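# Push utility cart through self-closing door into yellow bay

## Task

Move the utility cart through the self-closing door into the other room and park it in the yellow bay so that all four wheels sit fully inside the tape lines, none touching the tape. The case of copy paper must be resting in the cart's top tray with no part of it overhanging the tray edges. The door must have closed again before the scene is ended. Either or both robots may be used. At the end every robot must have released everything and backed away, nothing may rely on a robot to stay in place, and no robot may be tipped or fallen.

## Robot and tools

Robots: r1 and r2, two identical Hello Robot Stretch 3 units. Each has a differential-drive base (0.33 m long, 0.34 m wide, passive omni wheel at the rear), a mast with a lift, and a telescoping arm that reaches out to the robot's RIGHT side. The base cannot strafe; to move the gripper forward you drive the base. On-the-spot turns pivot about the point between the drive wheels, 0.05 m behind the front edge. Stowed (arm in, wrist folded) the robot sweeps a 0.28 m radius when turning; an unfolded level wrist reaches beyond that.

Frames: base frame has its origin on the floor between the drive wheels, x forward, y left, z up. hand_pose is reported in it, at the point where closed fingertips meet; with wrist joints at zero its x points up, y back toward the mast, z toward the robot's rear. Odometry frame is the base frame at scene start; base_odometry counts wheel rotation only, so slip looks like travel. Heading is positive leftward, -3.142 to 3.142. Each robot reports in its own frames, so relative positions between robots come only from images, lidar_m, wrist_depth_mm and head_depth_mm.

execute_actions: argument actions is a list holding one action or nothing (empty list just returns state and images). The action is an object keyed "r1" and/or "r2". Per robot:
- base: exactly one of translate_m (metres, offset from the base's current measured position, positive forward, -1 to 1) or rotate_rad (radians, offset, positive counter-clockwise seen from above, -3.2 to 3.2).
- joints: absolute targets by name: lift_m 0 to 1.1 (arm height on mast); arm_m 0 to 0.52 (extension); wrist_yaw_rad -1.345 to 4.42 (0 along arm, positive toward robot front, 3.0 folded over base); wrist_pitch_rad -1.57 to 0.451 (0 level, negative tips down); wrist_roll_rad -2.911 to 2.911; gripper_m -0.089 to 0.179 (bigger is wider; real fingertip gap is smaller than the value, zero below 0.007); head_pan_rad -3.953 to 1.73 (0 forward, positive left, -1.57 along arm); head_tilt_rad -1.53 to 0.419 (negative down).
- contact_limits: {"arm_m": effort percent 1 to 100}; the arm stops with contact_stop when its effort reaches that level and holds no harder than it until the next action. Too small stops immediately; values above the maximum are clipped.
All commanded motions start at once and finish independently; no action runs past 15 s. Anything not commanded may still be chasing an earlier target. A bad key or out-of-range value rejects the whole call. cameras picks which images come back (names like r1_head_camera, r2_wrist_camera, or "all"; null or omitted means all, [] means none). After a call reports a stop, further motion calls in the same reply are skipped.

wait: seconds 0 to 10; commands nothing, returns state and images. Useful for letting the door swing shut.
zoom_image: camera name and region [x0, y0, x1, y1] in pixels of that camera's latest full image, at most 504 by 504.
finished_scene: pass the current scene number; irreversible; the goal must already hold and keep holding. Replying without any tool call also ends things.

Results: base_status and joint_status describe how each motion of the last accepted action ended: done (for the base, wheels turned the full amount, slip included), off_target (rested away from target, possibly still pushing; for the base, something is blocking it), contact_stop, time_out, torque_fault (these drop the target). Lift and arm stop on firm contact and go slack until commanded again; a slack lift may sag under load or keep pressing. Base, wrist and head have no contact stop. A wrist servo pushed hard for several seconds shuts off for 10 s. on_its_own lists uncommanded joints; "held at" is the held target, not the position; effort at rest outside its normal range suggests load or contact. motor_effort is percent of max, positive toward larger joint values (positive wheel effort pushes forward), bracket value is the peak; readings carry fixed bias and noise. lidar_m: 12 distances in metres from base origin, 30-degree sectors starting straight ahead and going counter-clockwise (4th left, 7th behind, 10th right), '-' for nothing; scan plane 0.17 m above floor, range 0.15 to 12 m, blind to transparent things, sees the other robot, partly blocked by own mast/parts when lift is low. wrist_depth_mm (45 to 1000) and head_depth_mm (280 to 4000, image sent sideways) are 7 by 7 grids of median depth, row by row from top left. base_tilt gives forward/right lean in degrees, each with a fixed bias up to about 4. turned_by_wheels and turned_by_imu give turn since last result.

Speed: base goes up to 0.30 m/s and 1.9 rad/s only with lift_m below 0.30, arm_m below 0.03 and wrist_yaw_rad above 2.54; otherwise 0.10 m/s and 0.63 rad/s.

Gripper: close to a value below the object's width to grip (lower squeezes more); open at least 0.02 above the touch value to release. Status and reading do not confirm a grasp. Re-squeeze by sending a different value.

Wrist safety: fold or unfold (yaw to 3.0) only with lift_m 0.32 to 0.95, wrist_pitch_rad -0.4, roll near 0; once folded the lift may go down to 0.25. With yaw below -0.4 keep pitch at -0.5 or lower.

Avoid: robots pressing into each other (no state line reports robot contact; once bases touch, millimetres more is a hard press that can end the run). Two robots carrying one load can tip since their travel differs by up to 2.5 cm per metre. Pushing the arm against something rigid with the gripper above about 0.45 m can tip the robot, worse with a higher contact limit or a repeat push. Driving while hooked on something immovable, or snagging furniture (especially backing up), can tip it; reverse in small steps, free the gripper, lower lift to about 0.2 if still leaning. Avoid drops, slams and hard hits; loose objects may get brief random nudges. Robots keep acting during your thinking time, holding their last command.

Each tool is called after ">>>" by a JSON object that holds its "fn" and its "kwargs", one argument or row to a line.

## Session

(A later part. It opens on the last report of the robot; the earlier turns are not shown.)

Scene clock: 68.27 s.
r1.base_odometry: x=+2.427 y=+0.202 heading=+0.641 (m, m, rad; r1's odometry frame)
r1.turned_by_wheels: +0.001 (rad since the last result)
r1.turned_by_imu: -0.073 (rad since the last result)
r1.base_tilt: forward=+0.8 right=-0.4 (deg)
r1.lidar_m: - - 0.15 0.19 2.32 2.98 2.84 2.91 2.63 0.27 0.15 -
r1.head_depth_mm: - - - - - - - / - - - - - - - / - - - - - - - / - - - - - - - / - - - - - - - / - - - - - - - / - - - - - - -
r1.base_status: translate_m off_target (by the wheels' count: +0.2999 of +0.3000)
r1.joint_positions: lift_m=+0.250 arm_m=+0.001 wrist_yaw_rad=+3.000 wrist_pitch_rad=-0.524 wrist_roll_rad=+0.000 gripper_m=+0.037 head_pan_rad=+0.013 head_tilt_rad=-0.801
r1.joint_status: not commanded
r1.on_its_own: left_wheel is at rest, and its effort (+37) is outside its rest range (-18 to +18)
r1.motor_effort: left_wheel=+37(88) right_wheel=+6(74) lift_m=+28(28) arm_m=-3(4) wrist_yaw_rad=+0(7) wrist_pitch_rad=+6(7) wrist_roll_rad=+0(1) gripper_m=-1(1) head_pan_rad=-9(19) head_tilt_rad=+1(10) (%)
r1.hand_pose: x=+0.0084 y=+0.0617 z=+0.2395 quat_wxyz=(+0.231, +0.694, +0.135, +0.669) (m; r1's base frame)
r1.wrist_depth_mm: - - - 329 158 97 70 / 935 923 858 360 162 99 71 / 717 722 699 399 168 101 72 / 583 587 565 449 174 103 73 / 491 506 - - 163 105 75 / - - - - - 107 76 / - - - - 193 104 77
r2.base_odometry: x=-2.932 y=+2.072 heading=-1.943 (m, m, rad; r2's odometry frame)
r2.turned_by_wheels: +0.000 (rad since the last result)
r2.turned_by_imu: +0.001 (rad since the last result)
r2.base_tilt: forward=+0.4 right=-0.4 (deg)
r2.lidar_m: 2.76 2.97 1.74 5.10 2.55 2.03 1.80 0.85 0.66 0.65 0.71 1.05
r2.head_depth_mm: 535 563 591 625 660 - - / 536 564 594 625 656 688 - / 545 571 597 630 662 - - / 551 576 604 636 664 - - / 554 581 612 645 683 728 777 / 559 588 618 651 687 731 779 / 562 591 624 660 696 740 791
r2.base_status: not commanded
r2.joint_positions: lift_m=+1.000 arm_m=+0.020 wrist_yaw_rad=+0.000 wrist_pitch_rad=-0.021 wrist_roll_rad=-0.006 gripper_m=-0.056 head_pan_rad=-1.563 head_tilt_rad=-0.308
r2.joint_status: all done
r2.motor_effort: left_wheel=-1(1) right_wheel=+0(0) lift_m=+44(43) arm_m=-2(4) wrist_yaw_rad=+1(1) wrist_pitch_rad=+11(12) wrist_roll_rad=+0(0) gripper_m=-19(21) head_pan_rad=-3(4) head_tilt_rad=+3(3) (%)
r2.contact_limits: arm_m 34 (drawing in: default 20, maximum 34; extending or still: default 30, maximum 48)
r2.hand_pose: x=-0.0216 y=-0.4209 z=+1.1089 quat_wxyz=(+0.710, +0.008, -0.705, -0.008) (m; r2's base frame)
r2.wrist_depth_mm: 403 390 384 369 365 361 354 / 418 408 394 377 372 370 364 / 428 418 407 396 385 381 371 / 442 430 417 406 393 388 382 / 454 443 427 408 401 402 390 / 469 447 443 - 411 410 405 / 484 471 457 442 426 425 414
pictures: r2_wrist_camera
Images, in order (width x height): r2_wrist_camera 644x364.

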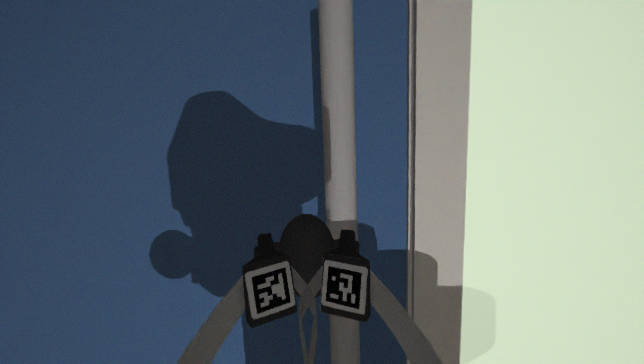

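>>> {"fn": "execute_actions", "kwargs": {
  "actions": [
    {"r2":{"base":{"translate_m":-0.02},"joints":{"arm_m":0.27,"gripper_m":0.12}}}
  ],
  "cameras": []
}}

>>> {"fn": "execute_actions", "kwargs": {
  "actions": [
    {"r2":{"joints":{"gripper_m":-0.06}}}
  ],
  "cameras": []
}}

>>> {"fn": "execute_actions", "kwargs": {
  "actions": [
    {"r2":{"joints":{"arm_m":0.02},"contact_limits":{"arm_m":34}},"r1":{"base":{"translate_m":0.4}}}
  ],
  "cameras": ["r2_wrist_camera"]
}}

Scene clock: 72.33 s.
r1.base_odometry: x=+2.427 y=+0.202 heading=+0.640 (m, m, rad; r1's odometry frame)
r1.turned_by_wheels: -0.001 (rad since the last result)
r1.turned_by_imu: +0.021 (rad since the last result)
r1.base_tilt: forward=+0.8 right=-0.4 (deg)
r1.lidar_m: - - 0.15 0.20 2.34 2.96 2.83 2.92 2.59 0.25 0.15 -
r1.head_depth_mm: - - - - - - - / - - - - - - - / - - - - - - - / - - - - - - - / - - - - - - - / - - - - - - - / - - - - - - -
r1.base_status: not commanded
r1.joint_positions: lift_m=+0.250 arm_m=+0.001 wrist_yaw_rad=+3.000 wrist_pitch_rad=-0.524 wrist_roll_rad=+0.000 gripper_m=+0.037 head_pan_rad=-0.008 head_tilt_rad=-0.801
r1.joint_status: not commanded
r1.motor_effort: left_wheel=+9(40) right_wheel=+9(16) lift_m=+28(28) arm_m=-2(2) wrist_yaw_rad=+0(0) wrist_pitch_rad=+6(6) wrist_roll_rad=-1(1) gripper_m=+0(0) head_pan_rad=+5(9) head_tilt_rad=+0(2) (%)
r1.hand_pose: x=+0.0084 y=+0.0617 z=+0.2395 quat_wxyz=(+0.231, +0.694, +0.135, +0.669) (m; r1's base frame)
r1.wrist_depth_mm: - - - 330 162 98 71 / 948 929 941 364 166 100 72 / 721 722 692 405 172 102 73 / 584 584 588 454 177 104 74 / 487 507 - - 165 106 75 / - - - - - 108 76 / - - - - 194 104 77
r2.base_odometry: x=-2.925 y=+2.090 heading=-1.943 (m, m, rad; r2's odometry frame)
r2.turned_by_wheels: +0.000 (rad since the last result)
r2.turned_by_imu: +0.015 (rad since the last result)
r2.base_tilt: forward=-0.4 right=-1.6 (deg)
r2.lidar_m: 2.77 3.01 1.75 5.11 2.51 2.01 1.75 0.84 0.66 0.65 0.72 1.07
r2.head_depth_mm: 563 589 616 636 - 718 760 / 555 583 613 632 - 715 760 / 574 600 626 - - 733 774 / 579 604 565 650 - 728 782 / 583 611 641 670 712 748 794 / 589 616 648 680 717 758 803 / 594 622 655 685 725 765 812
r2.base_status: done
r2.joint_positions: lift_m=+1.000 arm_m=+0.268 wrist_yaw_rad=-0.013 wrist_pitch_rad=-0.068 wrist_roll_rad=-0.001 gripper_m=+0.120 head_pan_rad=-1.563 head_tilt_rad=-0.308
r2.joint_status: all done
r2.on_its_own: arm_m is at rest, and its effort (+17) is outside its rest range (-14 to +14); wrist_pitch_rad is at rest, and its effort (+36) is outside its rest range (-20 to +32)
r2.motor_effort: left_wheel=-4(8) right_wheel=-1(4) lift_m=+43(44) arm_m=+17(19) wrist_yaw_rad=+9(13) wrist_pitch_rad=+36(36) wrist_roll_rad=-3(4) gripper_m=-2(81) head_pan_rad=-3(4) head_tilt_rad=+3(4) (%)
r2.hand_pose: x=-0.0248 y=-0.6674 z=+1.0971 quat_wxyz=(+0.707, +0.020, -0.706, -0.029) (m; r2's base frame)
r2.wrist_depth_mm: 171 169 165 86 158 151 139 / 178 173 170 88 163 153 142 / 184 180 177 91 167 156 147 / 190 186 181 94 172 158 151 / 197 192 187 97 179 160 156 / 204 - 195 101 185 163 161 / 211 207 201 104 191 179 167
pictures: none
No camera images: the call's "cameras" was empty. Leave "cameras" out to get every camera's image.

Scene clock: 75.53 s.
r1.base_odometry: x=+2.427 y=+0.202 heading=+0.640 (m, m, rad; r1's odometry frame)
r1.turned_by_wheels: +0.000 (rad since the last result)
r1.turned_by_imu: +0.000 (rad since the last result)
r1.base_tilt: forward=+0.8 right=-0.4 (deg)
r1.lidar_m: - - 0.15 0.20 2.34 2.96 2.83 2.92 2.61 0.25 0.15 -
r1.head_depth_mm: - - - - - - - / - - - - - - - / - - - - - - - / - - - - - - - / - - - - - - - / - - - - - - - / - - - - - - -
r1.base_status: not commanded
r1.joint_positions: lift_m=+0.250 arm_m=+0.001 wrist_yaw_rad=+3.000 wrist_pitch_rad=-0.524 wrist_roll_rad=+0.000 gripper_m=+0.037 head_pan_rad=-0.008 head_tilt_rad=-0.801
r1.joint_status: not commanded
r1.motor_effort: left_wheel=+9(9) right_wheel=+9(9) lift_m=+28(28) arm_m=-2(2) wrist_yaw_rad=+0(0) wrist_pitch_rad=+6(6) wrist_roll_rad=-1(1) gripper_m=+0(0) head_pan_rad=+5(5) head_tilt_rad=+1(1) (%)
r1.hand_pose: x=+0.0084 y=+0.0617 z=+0.2395 quat_wxyz=(+0.231, +0.694, +0.135, +0.669) (m; r1's base frame)
r1.wrist_depth_mm: - - - 329 162 98 71 / 942 925 924 365 166 100 72 / 718 724 690 405 171 102 73 / 587 584 582 450 178 104 74 / 488 503 - - 165 106 75 / - - - - - 108 76 / - - - - 194 104 77
r2.base_odometry: x=-2.925 y=+2.090 heading=-1.943 (m, m, rad; r2's odometry frame)
r2.turned_by_wheels: +0.000 (rad since the last result)
r2.turned_by_imu: +0.007 (rad since the last result)
r2.base_tilt: forward=-0.6 right=-2.0 (deg)
r2.lidar_m: 2.77 3.03 1.74 5.08 2.50 2.00 1.73 0.83 0.66 0.65 0.72 1.08
r2.head_depth_mm: 570 596 621 647 - 722 760 / 566 591 619 637 - 721 764 / 578 606 632 - - 736 780 / 586 612 581 591 - 731 791 / 591 618 648 680 717 758 803 / 599 628 655 688 724 766 808 / 603 632 662 695 734 774 821
r2.base_status: not commanded
r2.joint_positions: lift_m=+1.000 arm_m=+0.269 wrist_yaw_rad=-0.040 wrist_pitch_rad=-0.081 wrist_roll_rad=-0.006 gripper_m=-0.055 head_pan_rad=-1.563 head_tilt_rad=-0.308
r2.joint_status: gripper_m off_target (ended at -0.055, target -0.060)
r2.on_its_own: wrist_yaw_rad is held at -0.052, not at your +0.000, by its stall guard, which is not easing now; arm_m is at rest, and its effort (+15) is outside its rest range (-14 to +14); wrist_pitch_rad is at rest, and its effort (+43) is outside its rest range (-20 to +32)
r2.motor_effort: left_wheel=-2(11) right_wheel=-1(1) lift_m=+43(43) arm_m=+15(17) wrist_yaw_rad=-7(25) wrist_pitch_rad=+43(43) wrist_roll_rad=-1(3) gripper_m=-35(100) head_pan_rad=-3(3) head_tilt_rad=+4(3) (%)
r2.hand_pose: x=-0.0315 y=-0.6668 z=+1.0937 quat_wxyz=(+0.708, +0.015, -0.705, -0.043) (m; r2's base frame)
r2.wrist_depth_mm: 175 172 169 94 164 149 146 / 181 177 174 96 169 154 151 / 187 184 181 99 175 158 157 / 193 191 187 101 180 163 162 / 201 197 192 104 185 169 168 / 209 205 - 108 191 174 181 / 218 213 209 113 201 180 187
pictures: none
No camera images: the call's "cameras" was empty. Leave "cameras" out to get every camera's image.

Scene clock: 80.23 s.
r1.base_odometry: x=+2.748 y=+0.441 heading=+0.640 (m, m, rad; r1's odometry frame)
r1.turned_by_wheels: +0.000 (rad since the last result)
r1.turned_by_imu: -0.249 (rad since the last result)
r1.base_tilt: forward=+0.9 right=-0.4 (deg)
r1.lidar_m: - - 0.15 0.23 0.35 2.63 2.97 2.97 2.89 0.26 0.15 -
r1.head_depth_mm: - - - - - - - / - - - - - - - / - - - - - - - / - - - - - - - / - - - - - - - / - - - - - - - / - - - - - - -
r1.base_status: done
r1.joint_positions: lift_m=+0.250 arm_m=+0.001 wrist_yaw_rad=+3.000 wrist_pitch_rad=-0.525 wrist_roll_rad=+0.000 gripper_m=+0.037 head_pan_rad=+0.007 head_tilt_rad=-0.803
r1.joint_status: not commanded
r1.motor_effort: left_wheel=+1(82) right_wheel=-1(64) lift_m=+28(27) arm_m=-2(3) wrist_yaw_rad=+0(4) wrist_pitch_rad=+6(7) wrist_roll_rad=-1(0) gripper_m=+1(0) head_pan_rad=-5(19) head_tilt_rad=+3(12) (%)
r1.hand_pose: x=+0.0084 y=+0.0617 z=+0.2394 quat_wxyz=(+0.232, +0.694, +0.135, +0.668) (m; r1's base frame)
r1.wrist_depth_mm: 292 - - - 180 108 78 / 327 321 984 911 185 110 78 / 686 361 731 696 190 112 79 / 585 405 592 567 196 114 80 / 489 447 - - 182 116 81 / - - - - - 118 82 / - - - - 213 113 83
r2.base_odometry: x=-2.925 y=+2.090 heading=-1.942 (m, m, rad; r2's odometry frame)
r2.turned_by_wheels: +0.001 (rad since the last result)
r2.turned_by_imu: +0.024 (rad since the last result)
r2.base_tilt: forward=+0.6 right=-0.4 (deg)
r2.lidar_m: 2.78 3.07 1.75 4.83 2.45 1.99 1.63 0.81 0.65 0.44 0.55 1.11
r2.head_depth_mm: 525 552 582 613 645 - - / 520 545 584 611 645 683 - / 352 370 388 408 427 - - / 366 384 404 426 441 - - / 380 397 335 354 369 507 551 / 396 416 440 467 496 531 570 / 412 436 461 490 523 560 606
r2.base_status: not commanded
r2.joint_positions: lift_m=+1.000 arm_m=+0.022 wrist_yaw_rad=+0.109 wrist_pitch_rad=-0.003 wrist_roll_rad=-0.004 gripper_m=-0.033 head_pan_rad=-1.563 head_tilt_rad=-0.307
r2.joint_status: all done
r2.on_its_own: wrist_yaw_rad is held at +0.041, not at your +0.000, by its stall guard, which is still easing; gripper_m is held at -0.034, not at your -0.060, by its stall guard, which is still easing; right_wheel is at rest, and its effort (-28) is outside its rest range (-18 to +18); arm_m is at rest, and its effort (-17) is outside its rest range (-14 to +14)
r2.motor_effort: left_wheel=+11(23) right_wheel=-28(36) lift_m=+40(44) arm_m=-17(19) wrist_yaw_rad=-44(69) wrist_pitch_rad=+2(43) wrist_roll_rad=-1(1) gripper_m=-33(36) head_pan_rad=-3(3) head_tilt_rad=+2(3) (%)
r2.contact_limits: arm_m 34 (drawing in: default 20, maximum 34; extending or still: default 30, maximum 48)
r2.hand_pose: x=+0.0065 y=-0.4214 z=+1.1137 quat_wxyz=(+0.708, +0.040, -0.704, +0.037) (m; r2's base frame)
r2.wrist_depth_mm: 330 268 121 184 168 329 323 / 347 278 128 185 172 336 332 / 362 288 236 189 175 344 337 / 375 299 246 193 179 349 346 / 390 312 134 134 184 364 351 / 423 332 132 133 184 369 361 / 450 348 268 208 197 379 369
pictures: r2_wrist_camera
Images, in order (width x height): r2_wrist_camera 644x364.

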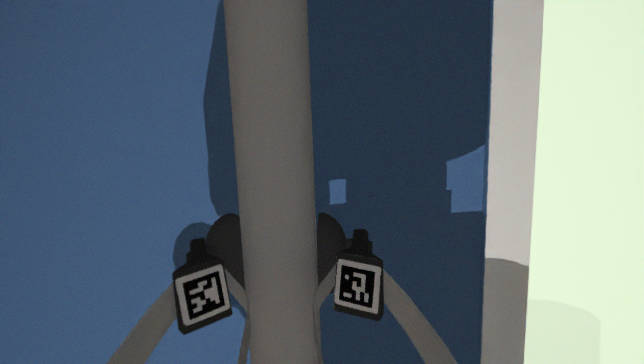

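Gripped. Now convert to towing pose and pull with r1 pushing.

>>> {"fn": "execute_actions", "kwargs": {
  "actions": [
    {"r2":{"base":{"rotate_rad":1.0},"joints":{"wrist_yaw_rad":-0.75,"wrist_pitch_rad":-0.5}},"r1":{"base":{"translate_m":0.2}}}
  ],
  "cameras": []
}}

>>> {"fn": "execute_actions", "kwargs": {
  "actions": [
    {"r2":{"base":{"translate_m":0.3}},"r1":{"base":{"translate_m":0.4}}}
  ],
  "cameras": []
}}

>>> {"fn": "execute_actions", "kwargs": {
  "actions": [
    {"r2":{"base":{"translate_m":0.3}},"r1":{"base":{"translate_m":0.4}}}
  ],
  "cameras": ["r2_nav_camera"]
}}

Scene clock: 84.40 s.
r1.base_odometry: x=+2.908 y=+0.560 heading=+0.640 (m, m, rad; r1's odometry frame)
r1.turned_by_wheels: +0.000 (rad since the last result)
r1.turned_by_imu: -0.046 (rad since the last result)
r1.base_tilt: forward=+0.8 right=-0.4 (deg)
r1.lidar_m: - - 0.15 0.22 0.36 0.40 2.99 2.99 2.96 0.23 0.15 -
r1.head_depth_mm: - - - - - - - / - - - - - - - / - - - - - - - / - - - - - - - / - - - - - - - / - - - - - - - / - - - - - - -
r1.base_status: done
r1.joint_positions: lift_m=+0.250 arm_m=+0.001 wrist_yaw_rad=+3.000 wrist_pitch_rad=-0.525 wrist_roll_rad=+0.000 gripper_m=+0.037 head_pan_rad=-0.027 head_tilt_rad=-0.811
r1.joint_status: not commanded
r1.motor_effort: left_wheel=+11(58) right_wheel=+12(41) lift_m=+28(28) arm_m=-1(2) wrist_yaw_rad=-1(9) wrist_pitch_rad=+6(7) wrist_roll_rad=+0(1) gripper_m=+0(0) head_pan_rad=+17(17) head_tilt_rad=+7(9) (%)
r1.hand_pose: x=+0.0083 y=+0.0617 z=+0.2395 quat_wxyz=(+0.231, +0.694, +0.135, +0.669) (m; r1's base frame)
r1.wrist_depth_mm: 293 - - - 166 99 71 / 313 340 958 908 171 101 71 / 341 368 740 674 176 102 72 / 390 407 595 549 180 104 73 / 471 433 - - 167 106 74 / - - - - - 107 75 / - - - - 195 103 76
r2.base_odometry: x=-2.925 y=+2.090 heading=-0.942 (m, m, rad; r2's odometry frame)
r2.turned_by_wheels: +1.000 (rad since the last result)
r2.turned_by_imu: +0.738 (rad since the last result)
r2.base_tilt: forward=+0.3 right=-0.4 (deg)
r2.lidar_m: 1.88 1.79 3.28 2.12 1.95 1.05 0.68 0.37 0.36 0.56 1.57 2.84
r2.head_depth_mm: 424 439 455 470 484 - - / 489 510 529 550 574 602 - / 580 605 633 665 701 730 - / 705 745 788 837 890 964 1133 / 899 954 1010 1077 1146 1232 1360 / 1036 1111 1183 1281 1389 1500 1550 / 1204 1296 1405 1540 1684 1875 1644
r2.base_status: done
r2.joint_positions: lift_m=+1.000 arm_m=+0.020 wrist_yaw_rad=-0.803 wrist_pitch_rad=-0.430 wrist_roll_rad=+0.000 gripper_m=-0.021 head_pan_rad=-1.563 head_tilt_rad=-0.307
r2.joint_status: wrist_yaw_rad off_target (ended at -0.803, target -0.750); wrist_pitch_rad off_target (ended at -0.430, target -0.500)
r2.on_its_own: wrist_yaw_rad is held at -0.801, not at your -0.750, by its stall guard, which is not easing now; gripper_m is held at -0.022, not at your -0.060, by its stall guard, which is not easing now; wrist_pitch_rad is at rest, and its effort (-36) is outside its rest range (-20 to +32)
r2.motor_effort: left_wheel=-2(16) right_wheel=+7(25) lift_m=+23(40) arm_m=+2(16) wrist_yaw_rad=+2(61) wrist_pitch_rad=-36(100) wrist_roll_rad=-4(8) gripper_m=-20(30) head_pan_rad=-4(3) head_tilt_rad=+2(2) (%)
r2.hand_pose: x=-0.1818 y=-0.3197 z=+1.0104 quat_wxyz=(+0.577, -0.131, -0.695, -0.409) (m; r2's base frame)
r2.wrist_depth_mm: 203 183 81 73 135 124 351 / 228 201 175 79 145 133 383 / 258 228 196 86 158 145 420 / 302 258 221 95 172 162 455 / 368 298 249 105 187 489 506 / 454 358 - 119 201 566 569 / 607 452 343 140 241 655 638
pictures: none
No camera images: the call's "cameras" was empty. Leave "cameras" out to get every camera's image.

Scene clock: 89.27 s.
r1.base_odometry: x=+3.229 y=+0.799 heading=+0.640 (m, m, rad; r1's odometry frame)
r1.turned_by_wheels: +0.000 (rad since the last result)
r1.turned_by_imu: -0.169 (rad since the last result)
r1.base_tilt: forward=+0.9 right=-0.4 (deg)
r1.lidar_m: - 0.15 0.16 2.41 0.43 0.41 3.16 3.07 3.22 0.30 0.15 -
r1.head_depth_mm: - - - - - - - / - - - - - - - / - - - - - - - / - - - - - - - / - - - - - - - / - - - - - - - / - - - - - - -
r1.base_status: done
r1.joint_positions: lift_m=+0.250 arm_m=+0.001 wrist_yaw_rad=+3.000 wrist_pitch_rad=-0.525 wrist_roll_rad=+0.000 gripper_m=+0.037 head_pan_rad=+0.007 head_tilt_rad=-0.803
r1.joint_status: not commanded
r1.motor_effort: left_wheel=+2(85) right_wheel=-1(59) lift_m=+27(28) arm_m=-1(2) wrist_yaw_rad=-1(8) wrist_pitch_rad=+6(7) wrist_roll_rad=+0(1) gripper_m=-1(0) head_pan_rad=-6(22) head_tilt_rad=+2(9) (%)
r1.hand_pose: x=+0.0083 y=+0.0617 z=+0.2394 quat_wxyz=(+0.231, +0.694, +0.135, +0.669) (m; r1's base frame)
r1.wrist_depth_mm: - - - - 375 193 130 / 817 926 968 983 373 192 130 / 572 719 732 748 375 192 130 / 430 581 585 595 376 192 130 / 419 506 - - 329 192 130 / - - - - - 192 129 / - - - - 356 179 130
r2.base_odometry: x=-2.749 y=+1.848 heading=-0.943 (m, m, rad; r2's odometry frame)
r2.turned_by_wheels: -0.001 (rad since the last result)
r2.turned_by_imu: -0.150 (rad since the last result)
r2.base_tilt: forward=+0.3 right=-0.4 (deg)
r2.lidar_m: 2.97 1.56 4.60 2.53 2.13 1.77 0.98 0.35 0.37 0.65 1.55 2.62
r2.head_depth_mm: 490 505 520 536 549 - - / 587 609 631 653 679 708 - / 728 765 799 835 879 914 - / 918 967 1022 1079 1144 1222 1352 / 1008 1073 1133 1201 1286 1369 1463 / 1105 1177 1253 1339 1449 1551 1582 / 1226 1310 1410 1514 1640 1783 1634
r2.base_status: done
r2.joint_positions: lift_m=+1.000 arm_m=+0.020 wrist_yaw_rad=-0.959 wrist_pitch_rad=-0.429 wrist_roll_rad=+0.000 gripper_m=-0.021 head_pan_rad=-1.564 head_tilt_rad=-0.307
r2.joint_status: not commanded
r2.on_its_own: wrist_yaw_rad is held at -0.955, not at your -0.750, by its stall guard, which is not easing now; gripper_m is held at -0.022, not at your -0.060, by its stall guard, which is not easing now; wrist_pitch_rad is at rest, and its effort (-36) is outside its rest range (-20 to +32)
r2.motor_effort: left_wheel=-1(11) right_wheel=+17(28) lift_m=+26(26) arm_m=-2(6) wrist_yaw_rad=+3(29) wrist_pitch_rad=-36(38) wrist_roll_rad=-4(4) gripper_m=-20(23) head_pan_rad=-3(3) head_tilt_rad=+2(3) (%)
r2.hand_pose: x=-0.2041 y=-0.2931 z=+1.0106 quat_wxyz=(+0.544, -0.185, -0.682, -0.453) (m; r2's base frame)
r2.wrist_depth_mm: 194 178 158 73 136 126 699 / 219 196 173 80 146 136 767 / 245 219 194 87 159 150 891 / 281 248 218 96 173 169 977 / 339 287 246 105 189 978 - / 418 336 - 119 203 - - / 534 420 335 140 243 - -
pictures: none
No camera images: the call's "cameras" was empty. Leave "cameras" out to get every camera's image.

Scene clock: 93.63 s.
r1.base_odometry: x=+3.550 y=+1.038 heading=+0.640 (m, m, rad; r1's odometry frame)
r1.turned_by_wheels: +0.000 (rad since the last result)
r1.turned_by_imu: -0.367 (rad since the last result)
r1.base_tilt: forward=+0.9 right=-0.4 (deg)
r1.lidar_m: - 0.15 0.20 2.93 2.43 0.59 0.55 3.21 3.19 0.32 0.15 0.15
r1.head_depth_mm: - - - - - - - / - - - - - - - / - - - - - - - / - - - - - - - / - - - - - - - / - - - - - - - / - - - - - - -
r1.base_status: done
r1.joint_positions: lift_m=+0.250 arm_m=+0.001 wrist_yaw_rad=+3.000 wrist_pitch_rad=-0.525 wrist_roll_rad=+0.000 gripper_m=+0.037 head_pan_rad=+0.007 head_tilt_rad=-0.801
r1.joint_status: not commanded
r1.motor_effort: left_wheel=+1(88) right_wheel=-1(79) lift_m=+27(29) arm_m=-1(2) wrist_yaw_rad=-1(22) wrist_pitch_rad=+6(7) wrist_roll_rad=-1(1) gripper_m=+0(1) head_pan_rad=-5(18) head_tilt_rad=+1(6) (%)
r1.hand_pose: x=+0.0083 y=+0.0618 z=+0.2395 quat_wxyz=(+0.231, +0.694, +0.135, +0.668) (m; r1's base frame)
r1.wrist_depth_mm: - - - - 700 230 153 / 952 932 967 961 464 229 153 / 719 725 726 730 460 228 152 / 581 588 588 592 452 227 152 / 483 510 - - 398 226 151 / - - - - - 225 151 / - - - - 365 210 151
r2.base_odometry: x=-2.572 y=+1.605 heading=-0.943 (m, m, rad; r2's odometry frame)
r2.turned_by_wheels: +0.000 (rad since the last result)
r2.turned_by_imu: +0.056 (rad since the last result)
r2.base_tilt: forward=+0.3 right=-0.3 (deg)
r2.lidar_m: 2.81 1.34 4.60 2.68 2.34 1.99 1.17 0.31 0.36 1.19 2.10 2.41
r2.head_depth_mm: 958 999 1034 1077 1123 - - / 1040 1085 1142 1186 1249 1314 - / 1119 1177 1237 1305 1371 1442 - / 1226 1283 1357 1446 1533 1619 1639 / 1343 1428 1511 1597 1711 1834 1632 / 1492 1592 1698 1821 1961 2032 1634 / 1687 1787 1932 2099 2284 2123 1651
r2.base_status: done
r2.joint_positions: lift_m=+1.000 arm_m=+0.021 wrist_yaw_rad=-0.994 wrist_pitch_rad=-0.445 wrist_roll_rad=-0.004 gripper_m=-0.021 head_pan_rad=-1.564 head_tilt_rad=-0.307
r2.joint_status: not commanded
r2.on_its_own: wrist_yaw_rad is held at -1.003, not at your -0.750, by its stall guard, which is not easing now; gripper_m is held at -0.022, not at your -0.060, by its stall guard, which is not easing now; wrist_pitch_rad is at rest, and its effort (-29) is outside its rest range (-20 to +32)
r2.motor_effort: left_wheel=+1(14) right_wheel=+18(26) lift_m=+30(29) arm_m=-6(6) wrist_yaw_rad=-5(21) wrist_pitch_rad=-29(39) wrist_roll_rad=-2(4) gripper_m=-21(23) head_pan_rad=-3(3) head_tilt_rad=+2(3) (%)
r2.hand_pose: x=-0.2066 y=-0.2860 z=+1.0068 quat_wxyz=(+0.533, -0.190, -0.679, -0.467) (m; r2's base frame)
r2.wrist_depth_mm: 497 294 76 75 130 109 95 / 650 348 85 82 139 116 99 / 721 425 262 89 150 123 109 / 796 531 303 98 162 132 - / 868 746 360 108 175 141 - / 975 964 - 122 181 157 - / - - 608 145 225 183 -
pictures: r2_nav_camera (sideways: a quarter turn counterclockwise sets it upright)
Images, in order (width x height): r2_nav_camera 672x504.

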